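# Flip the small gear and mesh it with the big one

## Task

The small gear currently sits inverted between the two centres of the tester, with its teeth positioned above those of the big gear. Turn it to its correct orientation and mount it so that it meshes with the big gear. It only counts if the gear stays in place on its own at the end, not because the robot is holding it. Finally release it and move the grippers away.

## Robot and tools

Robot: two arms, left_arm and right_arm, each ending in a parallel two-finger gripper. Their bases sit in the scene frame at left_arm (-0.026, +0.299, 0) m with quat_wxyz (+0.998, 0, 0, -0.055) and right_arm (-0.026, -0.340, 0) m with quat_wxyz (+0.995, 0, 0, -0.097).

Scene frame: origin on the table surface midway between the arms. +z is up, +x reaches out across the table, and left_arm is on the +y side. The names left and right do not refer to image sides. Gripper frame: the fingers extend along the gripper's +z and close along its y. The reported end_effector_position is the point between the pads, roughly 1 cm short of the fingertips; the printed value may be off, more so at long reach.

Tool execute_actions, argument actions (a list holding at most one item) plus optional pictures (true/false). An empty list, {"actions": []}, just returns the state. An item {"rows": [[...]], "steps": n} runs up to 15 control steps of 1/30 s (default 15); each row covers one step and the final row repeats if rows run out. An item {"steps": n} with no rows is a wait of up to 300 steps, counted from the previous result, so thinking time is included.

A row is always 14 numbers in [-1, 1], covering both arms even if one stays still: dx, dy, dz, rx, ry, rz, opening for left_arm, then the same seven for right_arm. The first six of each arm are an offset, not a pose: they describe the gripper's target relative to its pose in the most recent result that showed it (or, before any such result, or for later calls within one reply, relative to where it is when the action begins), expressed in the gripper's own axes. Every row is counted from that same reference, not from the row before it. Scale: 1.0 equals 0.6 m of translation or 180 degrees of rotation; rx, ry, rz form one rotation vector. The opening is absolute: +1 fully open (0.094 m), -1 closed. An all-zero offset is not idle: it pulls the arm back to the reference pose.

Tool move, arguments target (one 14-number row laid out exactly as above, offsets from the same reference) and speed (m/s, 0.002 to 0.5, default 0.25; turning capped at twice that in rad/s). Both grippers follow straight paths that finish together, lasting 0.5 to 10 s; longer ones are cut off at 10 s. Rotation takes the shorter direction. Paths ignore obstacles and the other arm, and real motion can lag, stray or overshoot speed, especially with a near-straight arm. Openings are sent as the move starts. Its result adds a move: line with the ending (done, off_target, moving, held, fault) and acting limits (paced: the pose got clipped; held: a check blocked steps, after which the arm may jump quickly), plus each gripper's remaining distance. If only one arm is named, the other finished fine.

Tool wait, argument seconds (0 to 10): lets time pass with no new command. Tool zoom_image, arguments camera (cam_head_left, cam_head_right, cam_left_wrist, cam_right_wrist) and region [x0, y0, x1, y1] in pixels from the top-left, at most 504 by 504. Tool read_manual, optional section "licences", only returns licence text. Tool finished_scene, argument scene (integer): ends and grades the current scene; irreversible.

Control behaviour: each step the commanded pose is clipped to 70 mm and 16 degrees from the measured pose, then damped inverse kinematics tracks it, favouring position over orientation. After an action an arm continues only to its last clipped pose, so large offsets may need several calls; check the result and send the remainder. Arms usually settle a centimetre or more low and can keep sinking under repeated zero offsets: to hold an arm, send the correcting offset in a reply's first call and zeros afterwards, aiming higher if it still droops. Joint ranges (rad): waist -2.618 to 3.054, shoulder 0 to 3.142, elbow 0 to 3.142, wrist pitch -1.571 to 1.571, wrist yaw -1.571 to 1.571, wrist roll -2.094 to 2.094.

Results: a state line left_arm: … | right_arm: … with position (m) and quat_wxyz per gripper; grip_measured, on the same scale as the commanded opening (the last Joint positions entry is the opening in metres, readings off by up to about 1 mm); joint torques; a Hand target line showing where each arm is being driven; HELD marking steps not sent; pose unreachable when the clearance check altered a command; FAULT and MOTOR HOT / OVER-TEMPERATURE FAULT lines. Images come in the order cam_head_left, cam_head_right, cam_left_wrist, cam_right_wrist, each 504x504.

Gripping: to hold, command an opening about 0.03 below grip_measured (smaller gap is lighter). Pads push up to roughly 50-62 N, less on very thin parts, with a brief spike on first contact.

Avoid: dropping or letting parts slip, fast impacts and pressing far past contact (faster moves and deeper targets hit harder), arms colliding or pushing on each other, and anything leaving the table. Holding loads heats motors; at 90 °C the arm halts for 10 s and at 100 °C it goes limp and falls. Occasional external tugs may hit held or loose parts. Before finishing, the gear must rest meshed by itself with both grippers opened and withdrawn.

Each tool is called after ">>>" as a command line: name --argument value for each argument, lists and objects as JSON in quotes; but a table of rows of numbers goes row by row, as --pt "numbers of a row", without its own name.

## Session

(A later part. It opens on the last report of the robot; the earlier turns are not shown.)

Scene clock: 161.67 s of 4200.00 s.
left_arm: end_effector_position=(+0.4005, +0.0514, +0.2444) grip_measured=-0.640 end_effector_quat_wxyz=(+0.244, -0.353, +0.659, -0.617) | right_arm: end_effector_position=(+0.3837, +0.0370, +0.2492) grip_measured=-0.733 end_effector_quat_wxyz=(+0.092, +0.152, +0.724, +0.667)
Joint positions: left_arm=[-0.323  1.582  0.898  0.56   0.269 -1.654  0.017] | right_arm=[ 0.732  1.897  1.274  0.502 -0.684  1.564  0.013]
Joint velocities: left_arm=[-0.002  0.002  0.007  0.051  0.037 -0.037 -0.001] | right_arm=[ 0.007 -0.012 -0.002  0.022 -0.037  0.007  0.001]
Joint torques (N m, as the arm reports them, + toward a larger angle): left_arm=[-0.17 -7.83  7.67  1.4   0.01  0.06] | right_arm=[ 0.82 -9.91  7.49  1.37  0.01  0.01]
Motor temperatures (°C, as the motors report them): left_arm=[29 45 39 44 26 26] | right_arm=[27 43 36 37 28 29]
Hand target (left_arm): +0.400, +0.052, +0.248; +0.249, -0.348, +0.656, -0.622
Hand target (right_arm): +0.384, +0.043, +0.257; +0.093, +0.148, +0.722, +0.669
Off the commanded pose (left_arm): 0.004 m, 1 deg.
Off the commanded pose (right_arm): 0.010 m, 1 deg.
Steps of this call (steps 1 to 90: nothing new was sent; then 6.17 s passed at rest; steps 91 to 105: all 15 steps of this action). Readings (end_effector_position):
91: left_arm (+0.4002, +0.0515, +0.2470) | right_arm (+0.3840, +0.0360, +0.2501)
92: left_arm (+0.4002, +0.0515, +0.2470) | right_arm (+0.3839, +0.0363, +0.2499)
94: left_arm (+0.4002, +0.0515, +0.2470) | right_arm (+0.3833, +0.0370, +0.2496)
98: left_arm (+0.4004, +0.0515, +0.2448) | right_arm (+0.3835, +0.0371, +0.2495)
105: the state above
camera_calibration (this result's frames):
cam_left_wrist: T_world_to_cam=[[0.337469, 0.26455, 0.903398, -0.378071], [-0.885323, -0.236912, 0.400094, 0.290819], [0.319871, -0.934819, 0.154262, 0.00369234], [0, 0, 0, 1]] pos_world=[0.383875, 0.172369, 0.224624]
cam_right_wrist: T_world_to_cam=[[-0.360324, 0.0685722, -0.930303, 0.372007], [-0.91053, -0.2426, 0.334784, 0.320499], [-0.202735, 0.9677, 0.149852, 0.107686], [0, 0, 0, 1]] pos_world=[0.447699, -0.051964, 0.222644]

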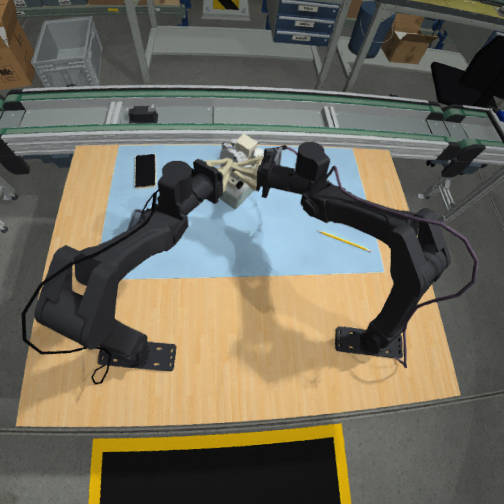

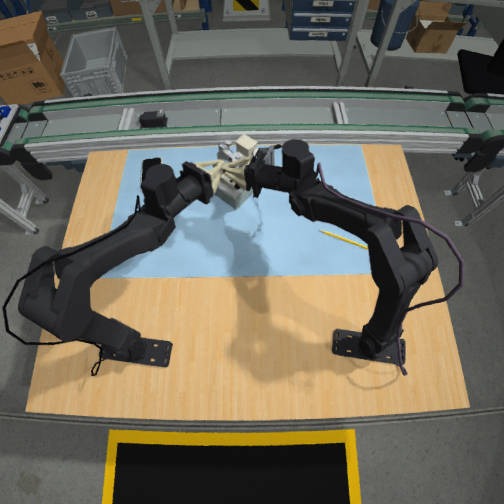

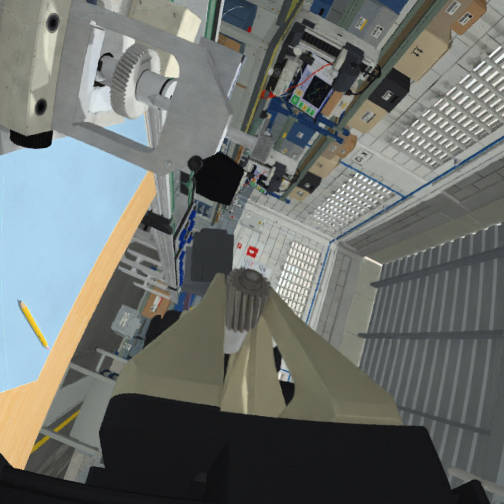

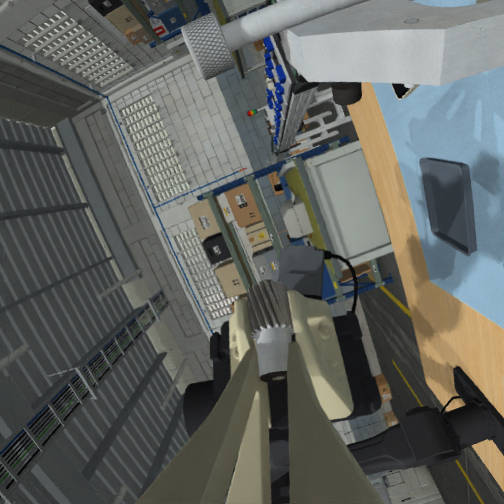

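Full-diameter grip.

>>> execute_actions --actions '[{"rows":[[0,0,0,0.003,0,0,-0.35,0,0.006,0,0,0,0,-0.79]],"steps":8}]' --pictures false

>>> move --target '[0,0,-0.08,0,0,0,-0.35,0,0,0,0,0,0,-0.79]' --speed 0.08

>>> move --target '[0,0,0,0,0,0.98,-0.35,0,0,0,0,0,0,-0.79]' --speed 0.5

Scene clock: 168.30 s of 4200.00 s.
left_arm: end_effector_position=(+0.4006, +0.0514, +0.2454) grip_measured=-0.352 end_effector_quat_wxyz=(+0.243, -0.354, +0.657, -0.619) | right_arm: end_effector_position=(+0.3835, +0.0369, +0.2471) grip_measured=-0.733 end_effector_quat_wxyz=(+0.089, +0.155, +0.726, +0.664)
Joint positions: left_arm=[-0.323  1.582  0.898  0.564  0.269 -1.659  0.03 ] | right_arm=[ 0.732  1.897  1.274  0.492 -0.684  1.564  0.013]
Joint velocities: left_arm=[ 0.002 -0.002  0.012 -0.022 -0.037  0.007  0.   ] | right_arm=[-0.022  0.002 -0.017  0.007 -0.095  0.007  0.001]
Joint torques (N m, as the arm reports them, + toward a larger angle): left_arm=[-0.14 -7.39  7.42  1.37  0.02  0.09] | right_arm=[  0.14 -10.55   6.11   1.51  -0.06   0.  ]
Motor temperatures (°C, as the motors report them): left_arm=[29 45 38 44 26 26] | right_arm=[27 43 36 36 28 29]
Hand target (left_arm): +0.400, +0.051, +0.244; +0.245, -0.352, +0.657, -0.620
Hand target (right_arm): +0.384, +0.037, +0.253; +0.092, +0.152, +0.724, +0.667
Off the commanded pose (left_arm): 0.001 m, 0 deg.
Off the commanded pose (right_arm): 0.006 m, 1 deg.
Steps of this call (steps 1 to 90: nothing new was sent; then 3.37 s passed at rest; steps 91 to 98: all 8 steps of this action). Readings (end_effector_position):
91: left_arm (+0.4005, +0.0514, +0.2444) | right_arm (+0.3837, +0.0370, +0.2491)
92: left_arm (+0.4005, +0.0514, +0.2446) | right_arm (+0.3837, +0.0370, +0.2488)
94: left_arm (+0.4006, +0.0514, +0.2451) | right_arm (+0.3835, +0.0369, +0.2478)
98: the state above

Scene clock: 169.43 s of 4200.00 s.
left_arm: end_effector_position=(+0.3683, +0.0789, +0.2497) grip_measured=-0.352 end_effector_quat_wxyz=(+0.243, -0.359, +0.655, -0.619) | right_arm: end_effector_position=(+0.3834, +0.0368, +0.2467) grip_measured=-0.733 end_effector_quat_wxyz=(+0.089, +0.155, +0.726, +0.664)
Joint positions: left_arm=[-0.286  1.413  0.762  0.53   0.298 -1.662  0.03 ] | right_arm=[ 0.732  1.897  1.274  0.49  -0.684  1.564  0.013]
Joint velocities: left_arm=[-0.012 -0.007 -0.007  0.037 -0.022 -0.022 -0.   ] | right_arm=[-0.007 -0.007 -0.012 -0.037  0.022 -0.037 -0.   ]
Joint torques (N m, as the arm reports them, + toward a larger angle): left_arm=[ 0.49 -7.68  6.98  1.18  0.13  0.07] | right_arm=[ -0.04 -10.24   5.44   1.51  -0.05   0.  ]
Motor temperatures (°C, as the motors report them): left_arm=[29 45 38 44 26 26] | right_arm=[27 43 36 36 28 29]
Hand target (left_arm): +0.364, +0.081, +0.251; +0.243, -0.354, +0.657, -0.620
Hand target (right_arm): +0.383, +0.037, +0.247; +0.089, +0.155, +0.726, +0.664
Off the commanded pose (left_arm): 0.005 m, 1 deg.
Off the commanded pose (right_arm): 0.000 m, 0 deg.
move: done
camera_calibration (this result's frames):
cam_left_wrist: T_world_to_cam=[[0.338484, 0.277352, 0.899169, -0.379621], [-0.881831, -0.23993, 0.405965, 0.264175], [0.328332, -0.930328, 0.163365, 0.0331011], [0, 0, 0, 1]] pos_world=[0.350585, 0.199467, 0.22869]
cam_right_wrist: T_world_to_cam=[[-0.370383, 0.0628898, -0.926748, 0.372758], [-0.90685, -0.240477, 0.346112, 0.316766], [-0.201095, 0.968615, 0.1461, 0.108432], [0, 0, 0, 1]] pos_world=[0.447127, -0.0522967, 0.219974]

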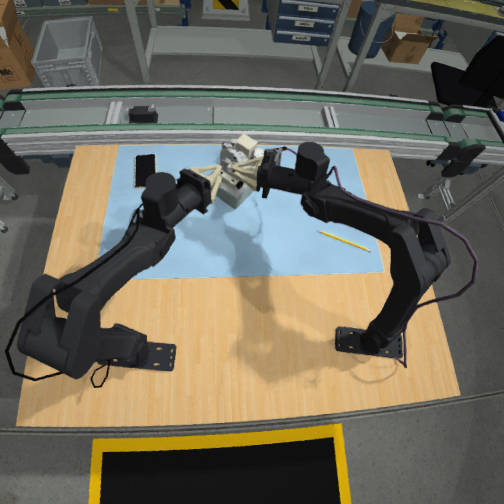

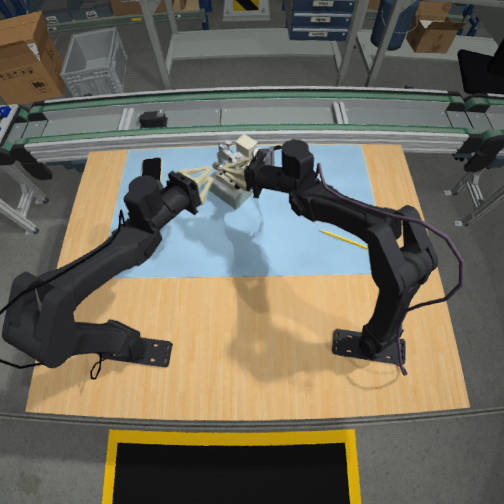

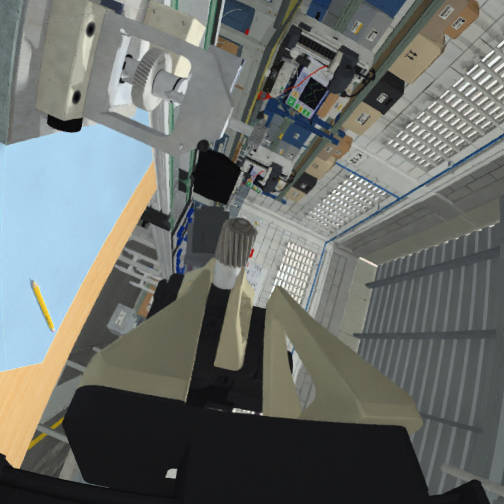

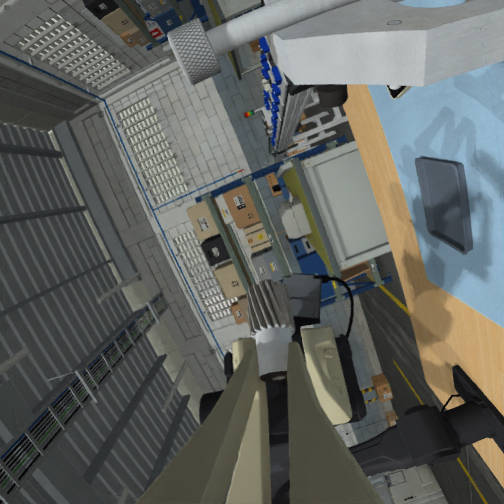

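Scene clock: 173.27 s of 4200.00 s.
left_arm: end_effector_position=(+0.3683, +0.0788, +0.2496) grip_measured=-0.352 end_effector_quat_wxyz=(+0.626, +0.644, +0.378, +0.224) | right_arm: end_effector_position=(+0.3834, +0.0368, +0.2467) grip_measured=-0.733 end_effector_quat_wxyz=(+0.089, +0.156, +0.726, +0.664)
Joint positions: left_arm=[-0.286  1.413  0.762  0.53   0.298  1.418  0.03 ] | right_arm=[ 0.732  1.897  1.274  0.49  -0.684  1.565  0.013]
Joint velocities: left_arm=[ 0.002 -0.022 -0.002 -0.007  0.022  0.037 -0.001] | right_arm=[-0.012  0.012 -0.002 -0.007  0.037 -0.081 -0.   ]
Joint torques (N m, as the arm reports them, + toward a larger angle): left_arm=[-0.24 -6.11  8.09  1.26  0.08 -0.04] | right_arm=[ -0.03 -10.22   5.43   1.5   -0.04  -0.01]
Motor temperatures (°C, as the motors report them): left_arm=[29 45 38 44 26 26] | right_arm=[27 43 35 37 28 29]
Hand target (left_arm): +0.368, +0.079, +0.250; +0.627, +0.643, +0.379, +0.223
Hand target (right_arm): +0.383, +0.037, +0.247; +0.089, +0.155, +0.726, +0.664
Off the commanded pose (left_arm): 0.000 m, 0 deg.
Off the commanded pose (right_arm): 0.000 m, 0 deg.
move: done
camera_calibration (this result's frames):
cam_left_wrist: T_world_to_cam=[[-0.404944, -0.293237, -0.866044, 0.379907], [0.000675283, 0.947082, -0.320992, 0.0270668], [0.914341, -0.130569, -0.383317, -0.109286], [0, 0, 0, 1]] pos_world=[0.253747, 0.071499, 0.295813]
cam_right_wrist: T_world_to_cam=[[-0.370712, 0.0630228, -0.926607, 0.372844], [-0.906736, -0.240486, 0.346405, 0.31665], [-0.201005, 0.968604, 0.146296, 0.10835], [0, 0, 0, 1]] pos_world=[0.447114, -0.0522958, 0.21994]

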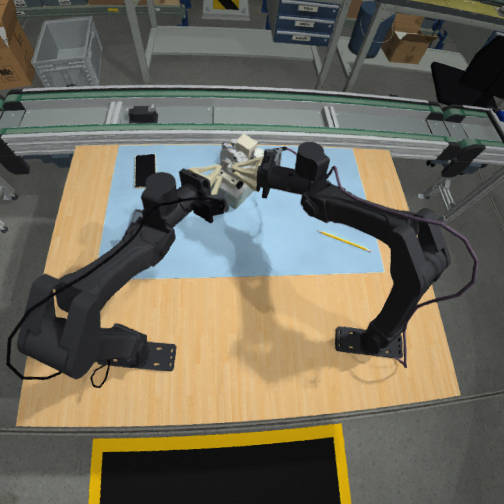

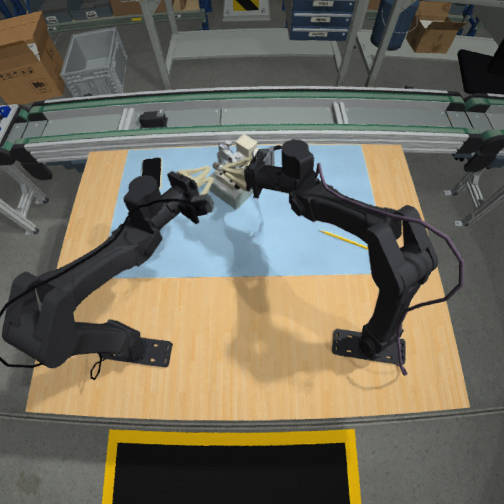

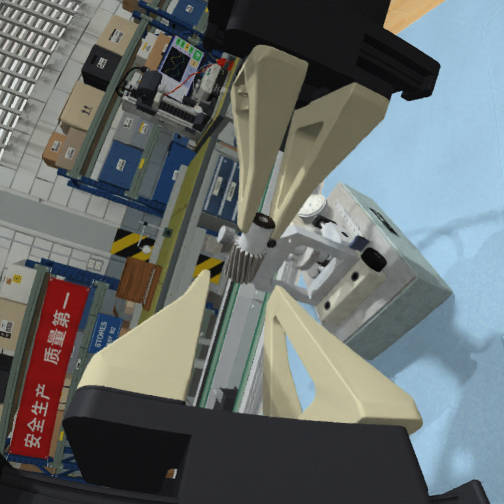

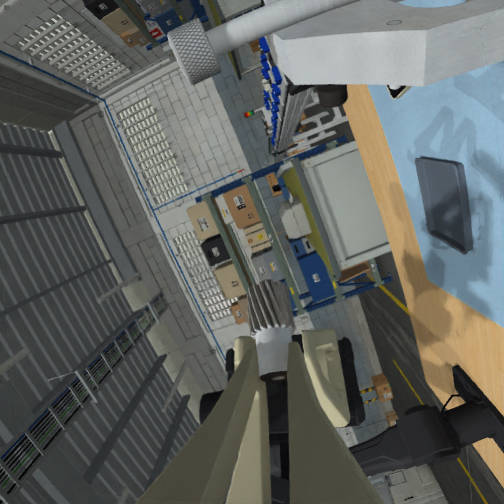

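>>> move --target '[-0.004,0.006,0.076,0,0,0.022,-0.35,0,0,0,0,0,0,-0.79]' --speed 0.04

Scene clock: 178.03 s of 4200.00 s.
left_arm: end_effector_position=(+0.3981, +0.0526, +0.2343) grip_measured=-0.352 end_effector_quat_wxyz=(+0.609, +0.665, +0.362, +0.236) | right_arm: end_effector_position=(+0.3836, +0.0367, +0.2457) grip_measured=-0.733 end_effector_quat_wxyz=(+0.088, +0.158, +0.727, +0.663)
Joint positions: left_arm=[-0.324  1.58   0.883  0.544  0.265  1.483  0.03 ] | right_arm=[ 0.732  1.897  1.274  0.485 -0.682  1.565  0.013]
Joint velocities: left_arm=[-0.007 -0.002 -0.022  0.007 -0.007  0.037  0.   ] | right_arm=[-0.002 -0.012  0.002  0.007 -0.007  0.022  0.   ]
Joint torques (N m, as the arm reports them, + toward a larger angle): left_arm=[-0.72 -7.45 10.47  1.28 -0.08 -0.05] | right_arm=[ -0.1  -10.24   5.46   1.55  -0.06  -0.01]
Motor temperatures (°C, as the motors report them): left_arm=[29 44 39 44 26 26] | right_arm=[27 43 35 37 28 29]
Hand target (left_arm): +0.402, +0.049, +0.248; +0.619, +0.656, +0.356, +0.245
Hand target (right_arm): +0.383, +0.037, +0.247; +0.089, +0.156, +0.726, +0.664
Off the commanded pose (left_arm): 0.015 m, 2 deg.
Off the commanded pose (right_arm): 0.001 m, 0 deg.
After step 90, 0.37 s passed at rest.
move: off_target (left_arm)
camera_calibration (this result's frames):
cam_left_wrist: T_world_to_cam=[[-0.396245, -0.229386, -0.889029, 0.369566], [0.0171738, 0.966267, -0.25697, 0.0243433], [0.917984, -0.117091, -0.378938, -0.149028], [0, 0, 0, 1]] pos_world=[0.282826, 0.0438014, 0.278338]
cam_right_wrist: T_world_to_cam=[[-0.374814, 0.0615152, -0.925057, 0.373257], [-0.905534, -0.238252, 0.35106, 0.31539], [-0.198801, 0.969253, 0.145004, 0.108124], [0, 0, 0, 1]] pos_world=[0.446993, -0.0526183, 0.218885]

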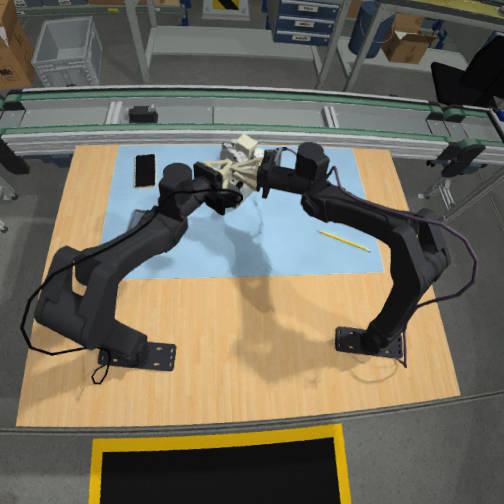

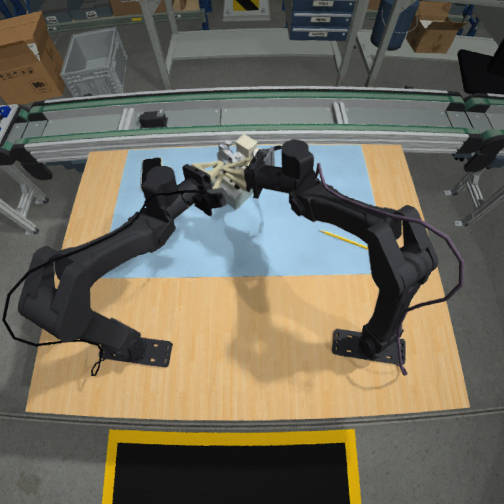

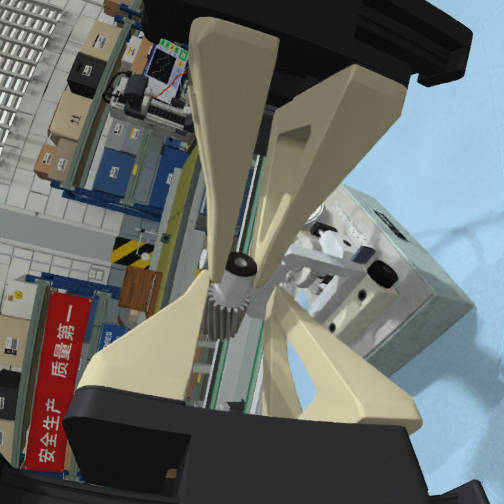

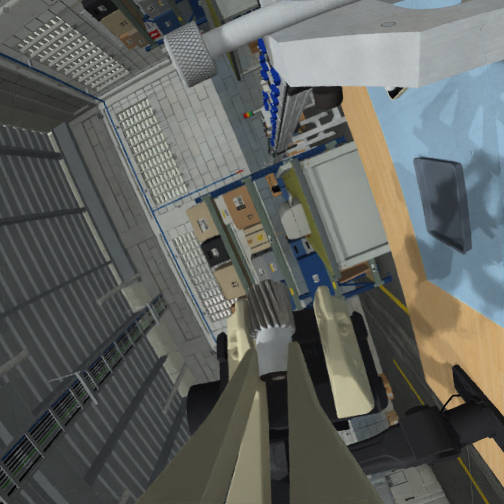

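Raise via wrist pitch, then close.

>>> move --target '[0,0.014,0.002,-0.013,0,0,-0.35,0,0,0,0,0,0,-0.79]' --speed 0.02

>>> execute_actions --actions '[{"rows":[[0,0,0,-0.003,0,0,-0.45,0,0,0,0,0,0,-0.79],[0,0,0,-0.003,0,0,-0.5,0,0,0,0,0,0,-0.79],[0,0,0,-0.003,0,0,-0.55,0,0,0,0,0,0,-0.79],[0,0,0,-0.003,0,0,-0.6,0,0,0,0,0,0,-0.79],[0,0,0,-0.003,0,0,-0.7,0,0,0,0,0,0,-0.79]]}]'

Scene clock: 187.10 s of 4200.00 s.
left_arm: end_effector_position=(+0.3993, +0.0522, +0.2434) grip_measured=-0.352 end_effector_quat_wxyz=(+0.619, +0.657, +0.353, +0.246) | right_arm: end_effector_position=(+0.3836, +0.0367, +0.2457) grip_measured=-0.733 end_effector_quat_wxyz=(+0.088, +0.158, +0.727, +0.663)
Joint positions: left_arm=[-0.324  1.58   0.883  0.582  0.264  1.486  0.03 ] | right_arm=[ 0.732  1.897  1.274  0.485 -0.682  1.565  0.013]
Joint velocities: left_arm=[-0.027  0.002  0.002 -0.007 -0.066  0.037 -0.   ] | right_arm=[ 0.017  0.002 -0.007  0.007 -0.022 -0.051  0.001]
Joint torques (N m, as the arm reports them, + toward a larger angle): left_arm=[-0.28 -6.9   7.64  1.34  0.01 -0.13] | right_arm=[ -0.04 -10.24   5.43   1.51  -0.05  -0.01]
Motor temperatures (°C, as the motors report them): left_arm=[29 44 40 44 26 26] | right_arm=[27 43 35 37 28 29]
Hand target (left_arm): +0.401, +0.052, +0.242; +0.622, +0.653, +0.357, +0.244
Hand target (right_arm): +0.384, +0.037, +0.246; +0.088, +0.157, +0.727, +0.663
Off the commanded pose (left_arm): 0.002 m, 1 deg.
Off the commanded pose (right_arm): 0.000 m, 0 deg.
After step 90, 4.83 s passed at rest.
move: done
camera_calibration (this result's frames):
cam_left_wrist: T_world_to_cam=[[-0.363517, -0.241296, -0.899795, 0.368185], [0.026472, 0.962808, -0.268888, 0.0264217], [0.931211, -0.121565, -0.343609, -0.160394], [0, 0, 0, 1]] pos_world=[0.282503, 0.0439043, 0.283283]
cam_right_wrist: T_world_to_cam=[[-0.374814, 0.0615152, -0.925057, 0.373257], [-0.905534, -0.238252, 0.35106, 0.31539], [-0.198801, 0.969253, 0.145004, 0.108124], [0, 0, 0, 1]] pos_world=[0.446993, -0.0526183, 0.218885]

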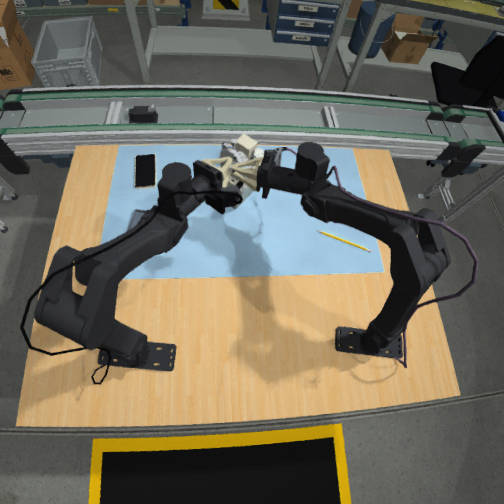

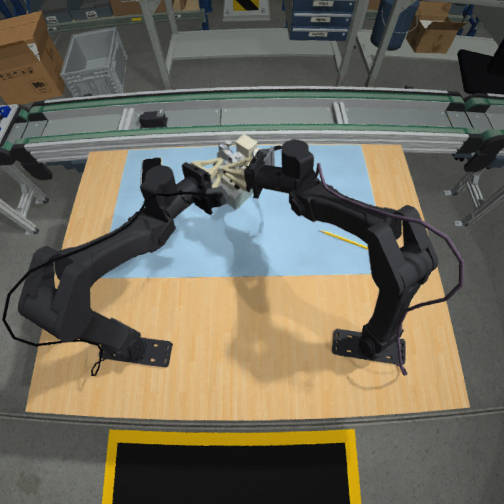

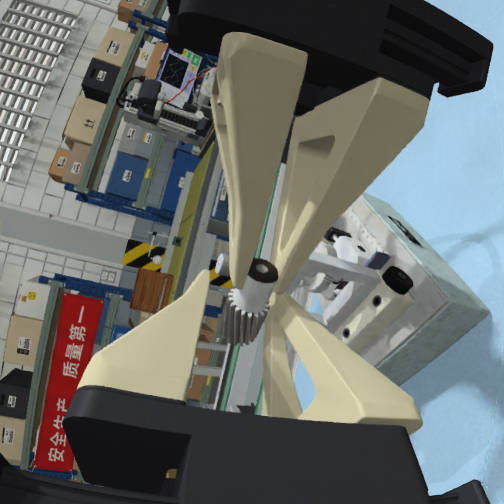

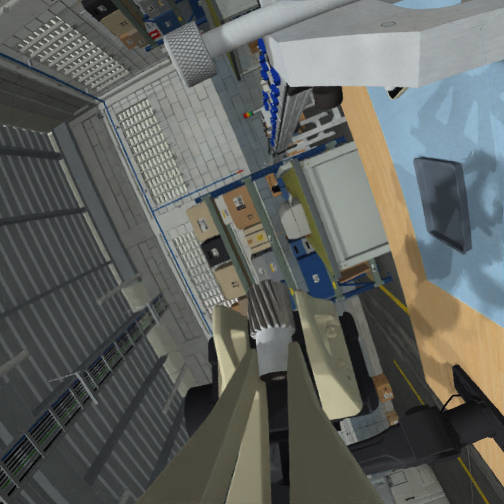

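Scene clock: 187.60 s of 4200.00 s.
left_arm: end_effector_position=(+0.3997, +0.0520, +0.2417) grip_measured=-0.641 end_effector_quat_wxyz=(+0.618, +0.658, +0.353, +0.246) | right_arm: end_effector_position=(+0.3839, +0.0366, +0.2465) grip_measured=-0.733 end_effector_quat_wxyz=(+0.089, +0.157, +0.726, +0.663)
Joint positions: left_arm=[-0.324  1.584  0.883  0.582  0.264  1.487  0.017] | right_arm=[ 0.732  1.897  1.274  0.489 -0.681  1.566  0.013]
Joint velocities: left_arm=[-0.002  0.007 -0.007 -0.051 -0.037  0.022 -0.001] | right_arm=[-0.007 -0.002  0.007 -0.066 -0.022 -0.007 -0.001]
Joint torques (N m, as the arm reports them, + toward a larger angle): left_arm=[-0.21 -7.48  7.17  1.41 -0.03 -0.02] | right_arm=[ -0.04 -10.24   5.41   1.48  -0.06  -0.01]
Motor temperatures (°C, as the motors report them): left_arm=[29 44 40 44 26 26] | right_arm=[27 43 35 37 28 29]
Hand target (left_arm): +0.399, +0.052, +0.243; +0.623, +0.654, +0.351, +0.248
Hand target (right_arm): +0.384, +0.037, +0.246; +0.088, +0.158, +0.727, +0.663
Off the commanded pose (left_arm): 0.002 m, 1 deg.
Off the commanded pose (right_arm): 0.001 m, 0 deg.
Steps of this call (steps 1 to 15: all 15 steps of this action). Readings (end_effector_position):
1: left_arm (+0.3993, +0.0522, +0.2436) | right_arm (+0.3836, +0.0367, +0.2457)
2: left_arm (+0.3993, +0.0522, +0.2437) | right_arm (+0.3836, +0.0367, +0.2458)
4: left_arm (+0.3995, +0.0521, +0.2428) | right_arm (+0.3836, +0.0367, +0.2463)
8: left_arm (+0.3997, +0.0520, +0.2417) | right_arm (+0.3839, +0.0366, +0.2465)
15: the state above
camera_calibration (this result's frames):
cam_left_wrist: T_world_to_cam=[[-0.36559, -0.239589, -0.899412, 0.367497], [0.0259435, 0.963305, -0.267154, 0.0259432], [0.930414, -0.121003, -0.345958, -0.160532], [0, 0, 0, 1]] pos_world=[0.283041, 0.0436321, 0.281925]
cam_right_wrist: T_world_to_cam=[[-0.371918, 0.0638607, -0.926066, 0.373149], [-0.90696, -0.237513, 0.347866, 0.316734], [-0.197737, 0.969283, 0.146254, 0.107402], [0, 0, 0, 1]] pos_world=[0.447283, -0.0527039, 0.219672]

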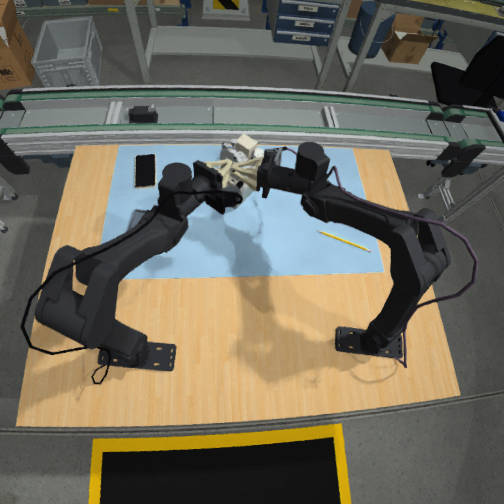

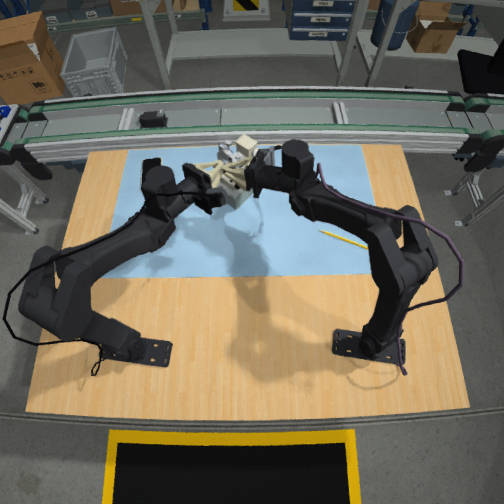

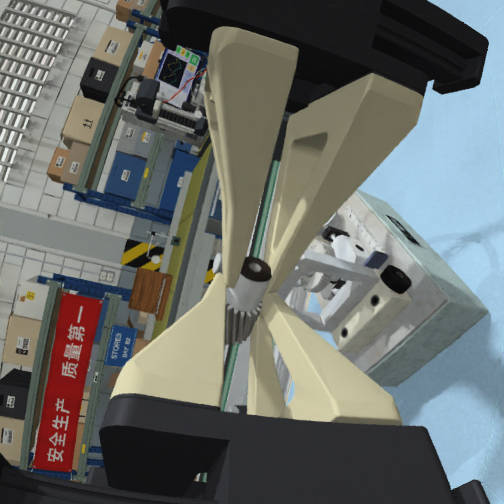

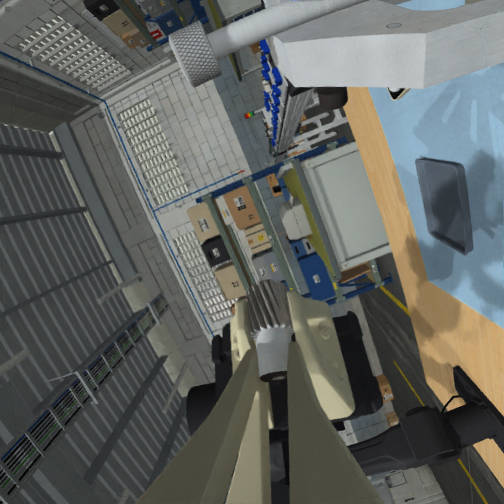

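>>> execute_actions --actions '[{"rows":[[0,0,0,0,0,0,-0.7,0,0,0,0,0,0,-0.2]],"steps":8}]' --pictures false

>>> move --target '[0,0,0,0,0,0,-0.7,0,0.01,-0.15,0,-0.13,0,-0.2]' --speed 0.15

>>> move --target '[0.08,0,0,0,0,-0.465,-0.7,-0.08,0.03,0,0,0,-0.47,-0.2]' --speed 0.4

Scene clock: 193.83 s of 4200.00 s.
left_arm: end_effector_position=(+0.3997, +0.0521, +0.2411) grip_measured=-0.641 end_effector_quat_wxyz=(+0.617, +0.659, +0.353, +0.246) | right_arm: end_effector_position=(+0.3839, +0.0366, +0.2465) grip_measured=-0.202 end_effector_quat_wxyz=(+0.089, +0.157, +0.726, +0.663)
Joint positions: left_arm=[-0.324  1.584  0.883  0.58   0.264  1.491  0.017] | right_arm=[ 0.732  1.897  1.274  0.489 -0.681  1.566  0.037]
Joint velocities: left_arm=[ 0.007  0.007 -0.002 -0.007  0.007 -0.037  0.001] | right_arm=[-0.002  0.017 -0.007 -0.066 -0.022  0.051  0.001]
Joint torques (N m, as the arm reports them, + toward a larger angle): left_arm=[-0.14 -7.37  7.92  1.25  0.07 -0.04] | right_arm=[ -0.04 -10.23   5.43   1.51  -0.06   0.  ]
Motor temperatures (°C, as the motors report them): left_arm=[29 44 39 44 26 26] | right_arm=[27 43 35 37 28 29]
Hand target (left_arm): +0.400, +0.052, +0.242; +0.618, +0.657, +0.353, +0.246
Hand target (right_arm): +0.384, +0.037, +0.246; +0.089, +0.157, +0.726, +0.663
Off the commanded pose (left_arm): 0.001 m, 0 deg.
Off the commanded pose (right_arm): 0.000 m, 0 deg.
Steps of this call (steps 1 to 90: nothing new was sent; then 2.97 s passed at rest; steps 91 to 98: all 8 steps of this action). Readings (end_effector_position):
91: left_arm (+0.3998, +0.0521, +0.2417) | right_arm (+0.3839, +0.0366, +0.2465)
92: left_arm (+0.3997, +0.0521, +0.2416) | right_arm (+0.3839, +0.0366, +0.2465)
94: left_arm (+0.3997, +0.0521, +0.2413) | right_arm (+0.3839, +0.0366, +0.2465)
98: the state above

Scene clock: 195.90 s of 4200.00 s.
left_arm: end_effector_position=(+0.3996, +0.0522, +0.2402) grip_measured=-0.641 end_effector_quat_wxyz=(+0.615, +0.661, +0.352, +0.247) | right_arm: end_effector_position=(+0.3604, -0.0471, +0.2623) grip_measured=-0.202 end_effector_quat_wxyz=(+0.235, +0.286, +0.691, +0.622)
Joint positions: left_arm=[-0.324  1.584  0.883  0.576  0.264  1.496  0.017] | right_arm=[ 0.744  1.522  0.914  0.486 -0.265  1.57   0.037]
Joint velocities: left_arm=[ 0.002 -0.002 -0.007  0.051  0.022  0.022  0.   ] | right_arm=[-0.007  0.002  0.002 -0.007  0.022 -0.022 -0.001]
Joint torques (N m, as the arm reports them, + toward a larger angle): left_arm=[ 0.27 -7.67  8.19  1.27  0.07 -0.03] | right_arm=[ 0.68 -8.76  4.55  1.53  0.07  0.01]
Motor temperatures (°C, as the motors report them): left_arm=[29 45 39 44 26 26] | right_arm=[27 43 35 37 28 29]
Hand target (left_arm): +0.400, +0.052, +0.241; +0.617, +0.659, +0.353, +0.246
Hand target (right_arm): +0.355, -0.048, +0.261; +0.234, +0.288, +0.693, +0.618
Off the commanded pose (left_arm): 0.001 m, 0 deg.
Off the commanded pose (right_arm): 0.006 m, 1 deg.
move: done
camera_calibration (this result's frames):
cam_left_wrist: T_world_to_cam=[[-0.366181, -0.231132, -0.901382, 0.366344], [0.0263967, 0.965692, -0.258346, 0.0229799], [0.930169, -0.118395, -0.347517, -0.160598], [0, 0, 0, 1]] pos_world=[0.282925, 0.0434684, 0.280342]
cam_right_wrist: T_world_to_cam=[[-0.292808, 0.164367, -0.941938, 0.36476], [-0.936398, 0.150013, 0.317263, 0.306957], [0.193451, 0.974925, 0.109987, 0.0504237], [0, 0, 0, 1]] pos_world=[0.384484, -0.155161, 0.240649]

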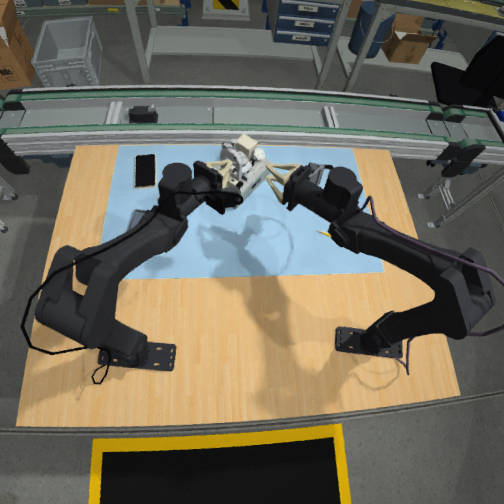

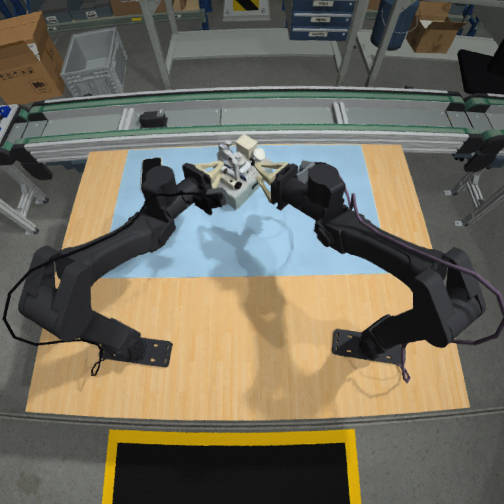

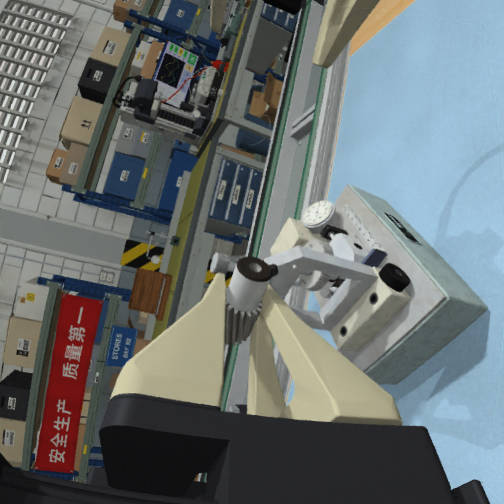

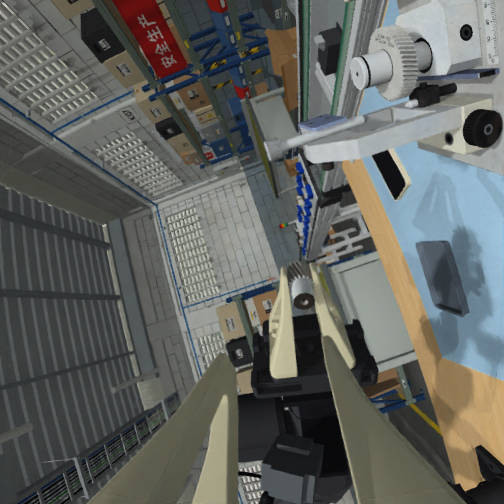

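Scene clock: 198.43 s of 4200.00 s.
left_arm: end_effector_position=(+0.4234, +0.0907, +0.2170) grip_measured=-0.641 end_effector_quat_wxyz=(+0.606, +0.257, +0.719, -0.222) | right_arm: end_effector_position=(+0.3923, -0.0780, +0.2714) grip_measured=-0.202 end_effector_quat_wxyz=(+0.589, -0.250, +0.707, +0.303)
Joint positions: left_arm=[-0.191  1.643  0.895  0.567  0.388  0.061  0.017] | right_arm=[ 0.613  1.56   0.997  0.429 -0.392  0.085  0.037]
Joint velocities: left_arm=[ 0.002  0.007  0.012  0.051 -0.066 -0.037  0.   ] | right_arm=[ 0.012 -0.007 -0.002 -0.007 -0.037 -0.007  0.001]
Joint torques (N m, as the arm reports them, + toward a larger angle): left_arm=[ 0.66 -7.86 10.29  1.39  0.23 -0.01] | right_arm=[-0.71 -6.28  7.83  1.44 -0.11 -0.1 ]
Motor temperatures (°C, as the motors report them): left_arm=[29 45 39 44 26 26] | right_arm=[27 43 35 37 28 29]
Hand target (left_arm): +0.429, +0.090, +0.235; +0.623, +0.258, +0.703, -0.226
Hand target (right_arm): +0.397, -0.078, +0.279; +0.592, -0.254, +0.703, +0.301
Off the commanded pose (left_arm): 0.019 m, 3 deg.
Off the commanded pose (right_arm): 0.009 m, 1 deg.
move: off_target (left_arm)
camera_calibration (this result's frames):
cam_left_wrist: T_world_to_cam=[[-0.581359, -0.748523, 0.318958, 0.236335], [-0.690627, 0.246706, -0.679831, 0.439413], [0.430181, -0.615507, -0.660375, 0.13841], [0, 0, 0, 1]] pos_world=[0.381325, 0.153689, 0.314748]
cam_right_wrist: T_world_to_cam=[[0.643863, -0.637107, -0.423716, -0.18283], [-0.691017, -0.246407, -0.679543, 0.481866], [0.328535, 0.730328, -0.598904, 0.193638], [0, 0, 0, 1]] pos_world=[0.387078, -0.139166, 0.365951]

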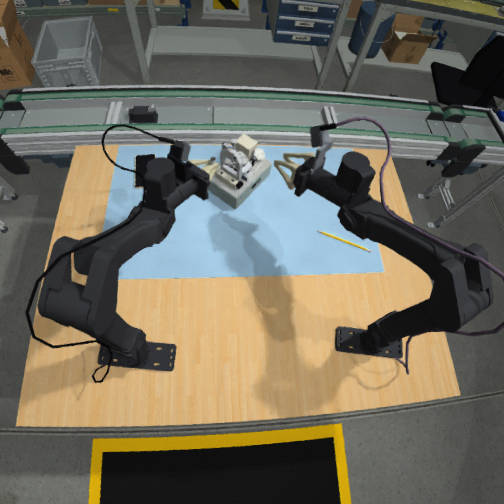

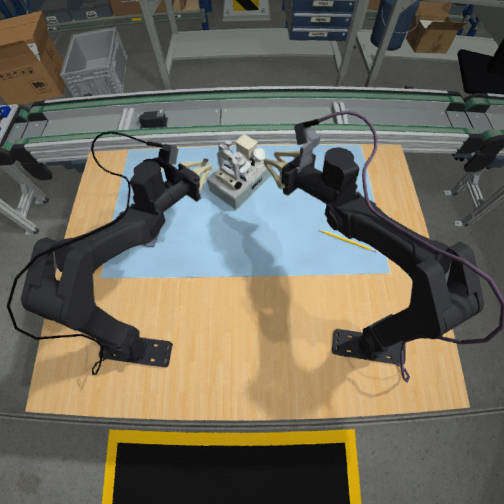

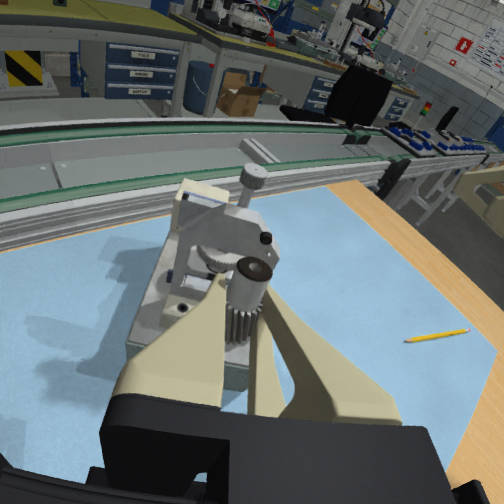

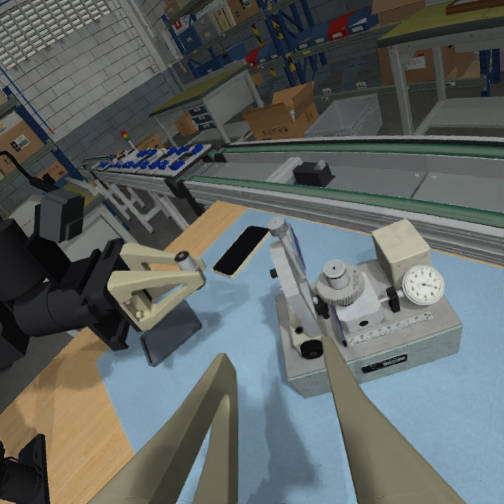

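>>> move --target '[0.1,0.004,0.08,0,-0.058,0,-0.7,0.028,0.005,0.271,0,0.1,-0.043,-0.2]' --speed 0.1

Scene clock: 206.90 s of 4200.00 s.
left_arm: end_effector_position=(+0.4511, +0.0723, +0.1370) grip_measured=-0.641 end_effector_quat_wxyz=(+0.653, +0.239, +0.676, -0.245) | right_arm: end_effector_position=(+0.4963, +0.0398, +0.2286) grip_measured=-0.202 end_effector_quat_wxyz=(+0.486, -0.339, +0.774, +0.222)
Joint positions: left_arm=[-0.212  2.063  0.857  1.177  0.377 -0.009  0.017] | right_arm=[ 0.751  2.198  1.972 -0.232 -0.255 -0.108  0.037]
Joint velocities: left_arm=[ 0.002  0.002 -0.022  0.007 -0.022  0.007  0.001] | right_arm=[-0.002  0.012  0.002  0.022 -0.007 -0.022  0.   ]
Joint torques (N m, as the arm reports them, + toward a larger angle): left_arm=[ -0.9  -10.13   6.97   1.53  -0.15  -0.03] | right_arm=[  0.41 -12.68   8.     1.43   0.    -0.05]
Motor temperatures (°C, as the motors report them): left_arm=[29 45 40 44 26 26] | right_arm=[27 42 35 37 28 29]
Hand target (left_arm): +0.453, +0.070, +0.150; +0.669, +0.237, +0.661, -0.244
Hand target (right_arm): +0.497, +0.043, +0.236; +0.491, -0.342, +0.771, +0.219
Off the commanded pose (left_arm): 0.014 m, 3 deg.
Off the commanded pose (right_arm): 0.007 m, 1 deg.
After step 90, 3.17 s passed at rest.
move: off_target (left_arm)
camera_calibration (this result's frames):
cam_left_wrist: T_world_to_cam=[[-0.61698, -0.7141, 0.330753, 0.276099], [-0.616938, 0.177949, -0.76663, 0.392346], [0.488593, -0.67705, -0.550346, 0.0253729], [0, 0, 0, 1]] pos_world=[0.400003, 0.144523, 0.223428]
cam_right_wrist: T_world_to_cam=[[0.636886, -0.712402, -0.294719, -0.215909], [-0.745398, -0.471385, -0.471358, 0.542051], [0.19687, 0.519884, -0.831241, 0.174627], [0, 0, 0, 1]] pos_world=[0.507174, 0.010915, 0.337024]

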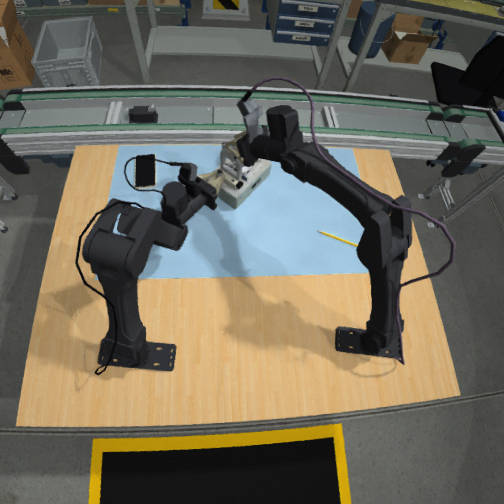

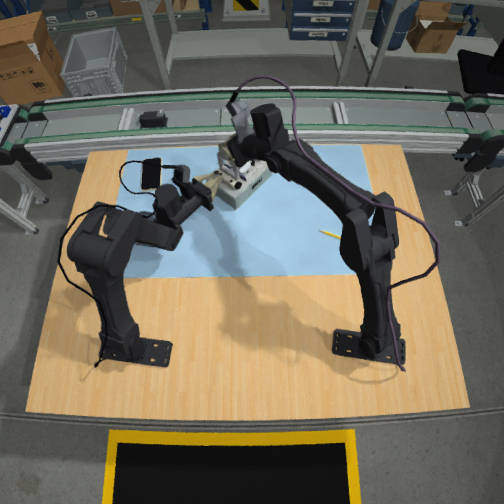

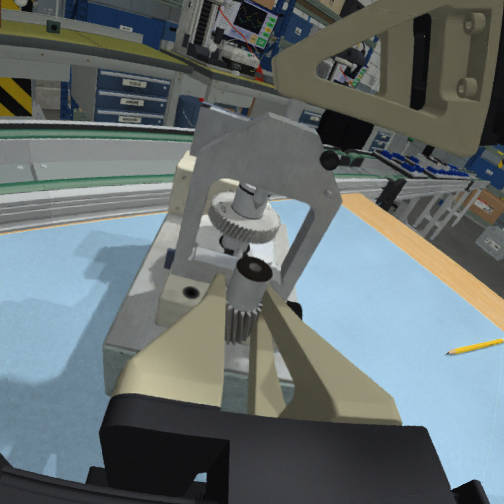

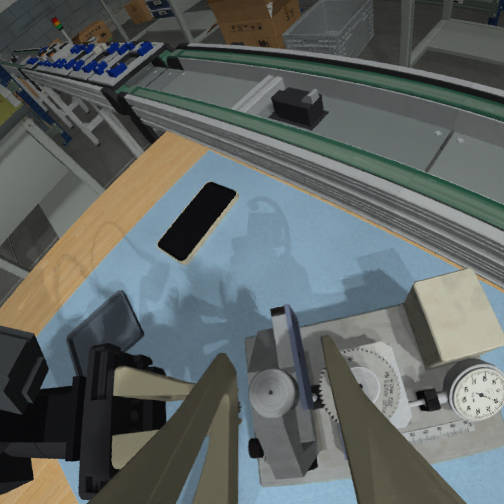

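>>> execute_actions --actions '[{"rows":[[-0.022,-0.003,0.008,0,-0.018,0.006,-0.7,-0.004,0,0,0,0,0,-0.5],[-0.023,-0.003,0.012,0,-0.018,0.006,-0.7,-0.004,0,0,0,0,0,-0.6],[-0.024,-0.003,0.016,0,-0.018,0.006,-0.7,-0.004,0,0,0,0,0,-0.75],[-0.025,-0.003,0.02,0,-0.018,0.006,-0.7,-0.004,0,0,0,0,0,-0.75],[-0.026,-0.003,0.024,0,-0.018,0.006,-0.7,-0.004,0,0,0,0,0,-0.75],[-0.027,-0.003,0.028,0,-0.018,0.006,-0.7,-0.004,0,0,0,0,0,-0.75],[-0.028,-0.003,0.032,0,-0.018,0.006,-0.7,-0.004,0,0,0,0,0,-0.75],[-0.028,-0.003,0.036,0,-0.018,0.006,-0.7,-0.02,0,-0.005,0,0,0,-0.75],[-0.028,-0.003,0.04,0,-0.018,0.006,-0.7,-0.04,0,-0.015,0,0,0,-0.75],[-0.028,-0.003,0.044,0,-0.018,0.006,-0.7,-0.06,0,-0.02,0,-0.01,0,-0.75],[-0.028,-0.003,0.048,0,-0.018,0.006,-0.7,-0.08,0,-0.03,0,-0.015,0,-0.75],[-0.028,-0.003,0.052,0,-0.018,0.006,-0.7,-0.1,0.005,-0.037,0,-0.02,0,-0.75],[-0.028,-0.003,0.056,0,-0.018,0.006,-0.7,-0.12,0.005,-0.045,0,-0.025,0,-0.75],[-0.028,-0.003,0.056,0,-0.018,0.006,-0.7,-0.14,0.008,-0.05,0,-0.03,-0.007,-0.75]]}]' --pictures false

>>> wait --seconds 0.5

Scene clock: 222.10 s of 4200.00 s.
left_arm: end_effector_position=(+0.4691, +0.0535, +0.1438) grip_measured=-0.641 end_effector_quat_wxyz=(+0.665, +0.242, +0.661, -0.248) | right_arm: end_effector_position=(+0.4954, +0.0400, +0.2441) grip_measured=-0.706 end_effector_quat_wxyz=(+0.469, -0.340, +0.785, +0.220)
Joint positions: left_arm=[-0.239  2.128  0.966  1.171  0.359 -0.009  0.017] | right_arm=[ 0.752  2.226  2.114 -0.387 -0.256 -0.106  0.014]
Joint velocities: left_arm=[-0.017  0.051  0.159 -0.066 -0.051  0.022  0.   ] | right_arm=[-0.002  0.081  0.686 -0.637  0.037 -0.007  0.   ]
Joint torques (N m, as the arm reports them, + toward a larger angle): left_arm=[ -0.81 -10.49   7.86   1.34  -0.13  -0.02] | right_arm=[  0.21 -16.76   9.88   2.24  -0.17   0.09]
Motor temperatures (°C, as the motors report them): left_arm=[29 47 39 45 26 26] | right_arm=[27 44 36 36 28 29]
Hand target (left_arm): +0.476, +0.050, +0.153; +0.674, +0.238, +0.654, -0.246
Hand target (right_arm): +0.493, +0.044, +0.316; +0.527, -0.335, +0.745, +0.234
Off the commanded pose (left_arm): 0.012 m, 1 deg.
Off the commanded pose (right_arm): 0.074 m, 8 deg.
Steps of this call (steps 1 to 90: nothing new was sent; then 11.70 s passed at rest; steps 91 to 105: all 15 steps of this action). Readings (end_effector_position):
91: left_arm (+0.4512, +0.0723, +0.1376) | right_arm (+0.4960, +0.0396, +0.2277)
92: left_arm (+0.4512, +0.0721, +0.1375) | right_arm (+0.4960, +0.0396, +0.2277)
94: left_arm (+0.4514, +0.0710, +0.1359) | right_arm (+0.4956, +0.0400, +0.2278)
98: left_arm (+0.4562, +0.0644, +0.1353) | right_arm (+0.4957, +0.0402, +0.2282)
105: the state above

Scene clock: 222.60 s of 4200.00 s.
left_arm: end_effector_position=(+0.4706, +0.0532, +0.1397) grip_measured=-0.641 end_effector_quat_wxyz=(+0.661, +0.241, +0.666, -0.247) | right_arm: end_effector_position=(+0.4952, +0.0396, +0.2481) grip_measured=-0.706 end_effector_quat_wxyz=(+0.465, -0.339, +0.788, +0.217)
Joint positions: left_arm=[-0.241  2.134  0.971  1.158  0.354 -0.009  0.017] | right_arm=[ 0.754  2.235  2.155 -0.43  -0.248 -0.107  0.014]
Joint velocities: left_arm=[-0.012  0.007  0.007 -0.051 -0.066  0.022  0.   ] | right_arm=[-0.022  0.007 -0.002 -0.007 -0.022 -0.022  0.001]
Joint torques (N m, as the arm reports them, + toward a larger angle): left_arm=[ -0.8  -10.79   8.59   1.32  -0.11  -0.03] | right_arm=[  0.33 -17.3   10.01   1.89  -0.18   0.09]
Motor temperatures (°C, as the motors report them): left_arm=[29 47 39 45 26 26] | right_arm=[27 45 36 36 28 29]
Hand target (left_arm): +0.476, +0.050, +0.153; +0.674, +0.238, +0.654, -0.246
Hand target (right_arm): +0.493, +0.044, +0.316; +0.527, -0.335, +0.745, +0.234
Off the commanded pose (left_arm): 0.015 m, 2 deg.
Off the commanded pose (right_arm): 0.070 m, 9 deg.
Steps of this call (steps 1 to 15: nothing new was sent). Readings (end_effector_position):
1: left_arm (+0.4698, +0.0529, +0.1436) | right_arm (+0.4952, +0.0399, +0.2489)
2: left_arm (+0.4701, +0.0527, +0.1435) | right_arm (+0.4950, +0.0395, +0.2518)
4: left_arm (+0.4703, +0.0529, +0.1419) | right_arm (+0.4951, +0.0396, +0.2502)
8: left_arm (+0.4705, +0.0531, +0.1400) | right_arm (+0.4952, +0.0396, +0.2480)
15: the state above
camera_calibration (this result's frames):
cam_left_wrist: T_world_to_cam=[[-0.6288, -0.707693, 0.32215, 0.27999], [-0.598108, 0.17547, -0.78197, 0.403179], [0.496867, -0.684384, -0.533612, -0.00144329], [0, 0, 0, 1]] pos_world=[0.41792, 0.126414, 0.224305]
cam_right_wrist: T_world_to_cam=[[0.621036, -0.724131, -0.299914, -0.200002], [-0.766602, -0.481517, -0.424808, 0.549619], [0.163204, 0.493736, -0.85416, 0.214577], [0, 0, 0, 1]] pos_world=[0.510528, 0.0138786, 0.356782]

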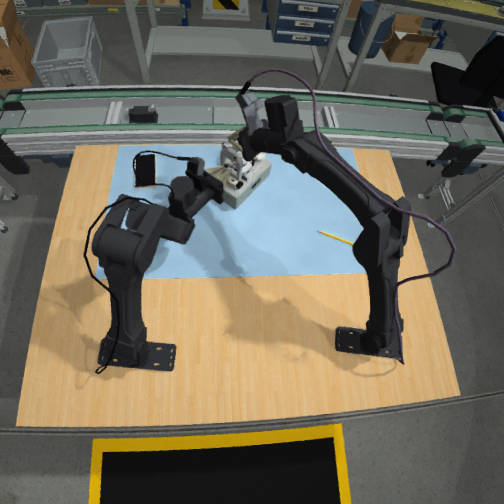

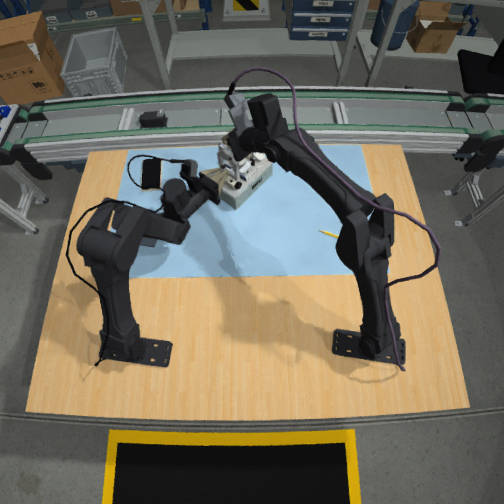

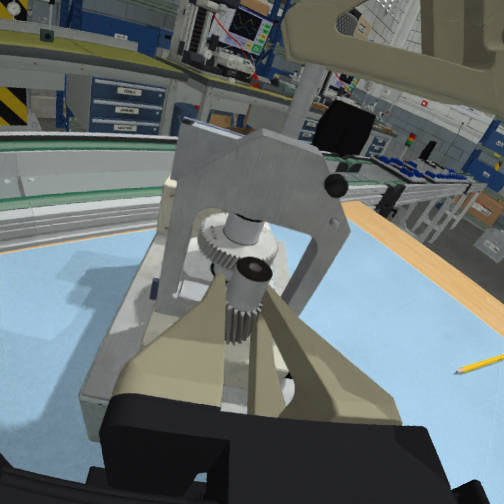

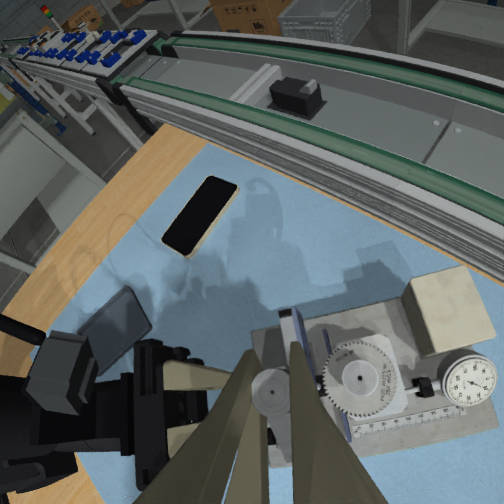

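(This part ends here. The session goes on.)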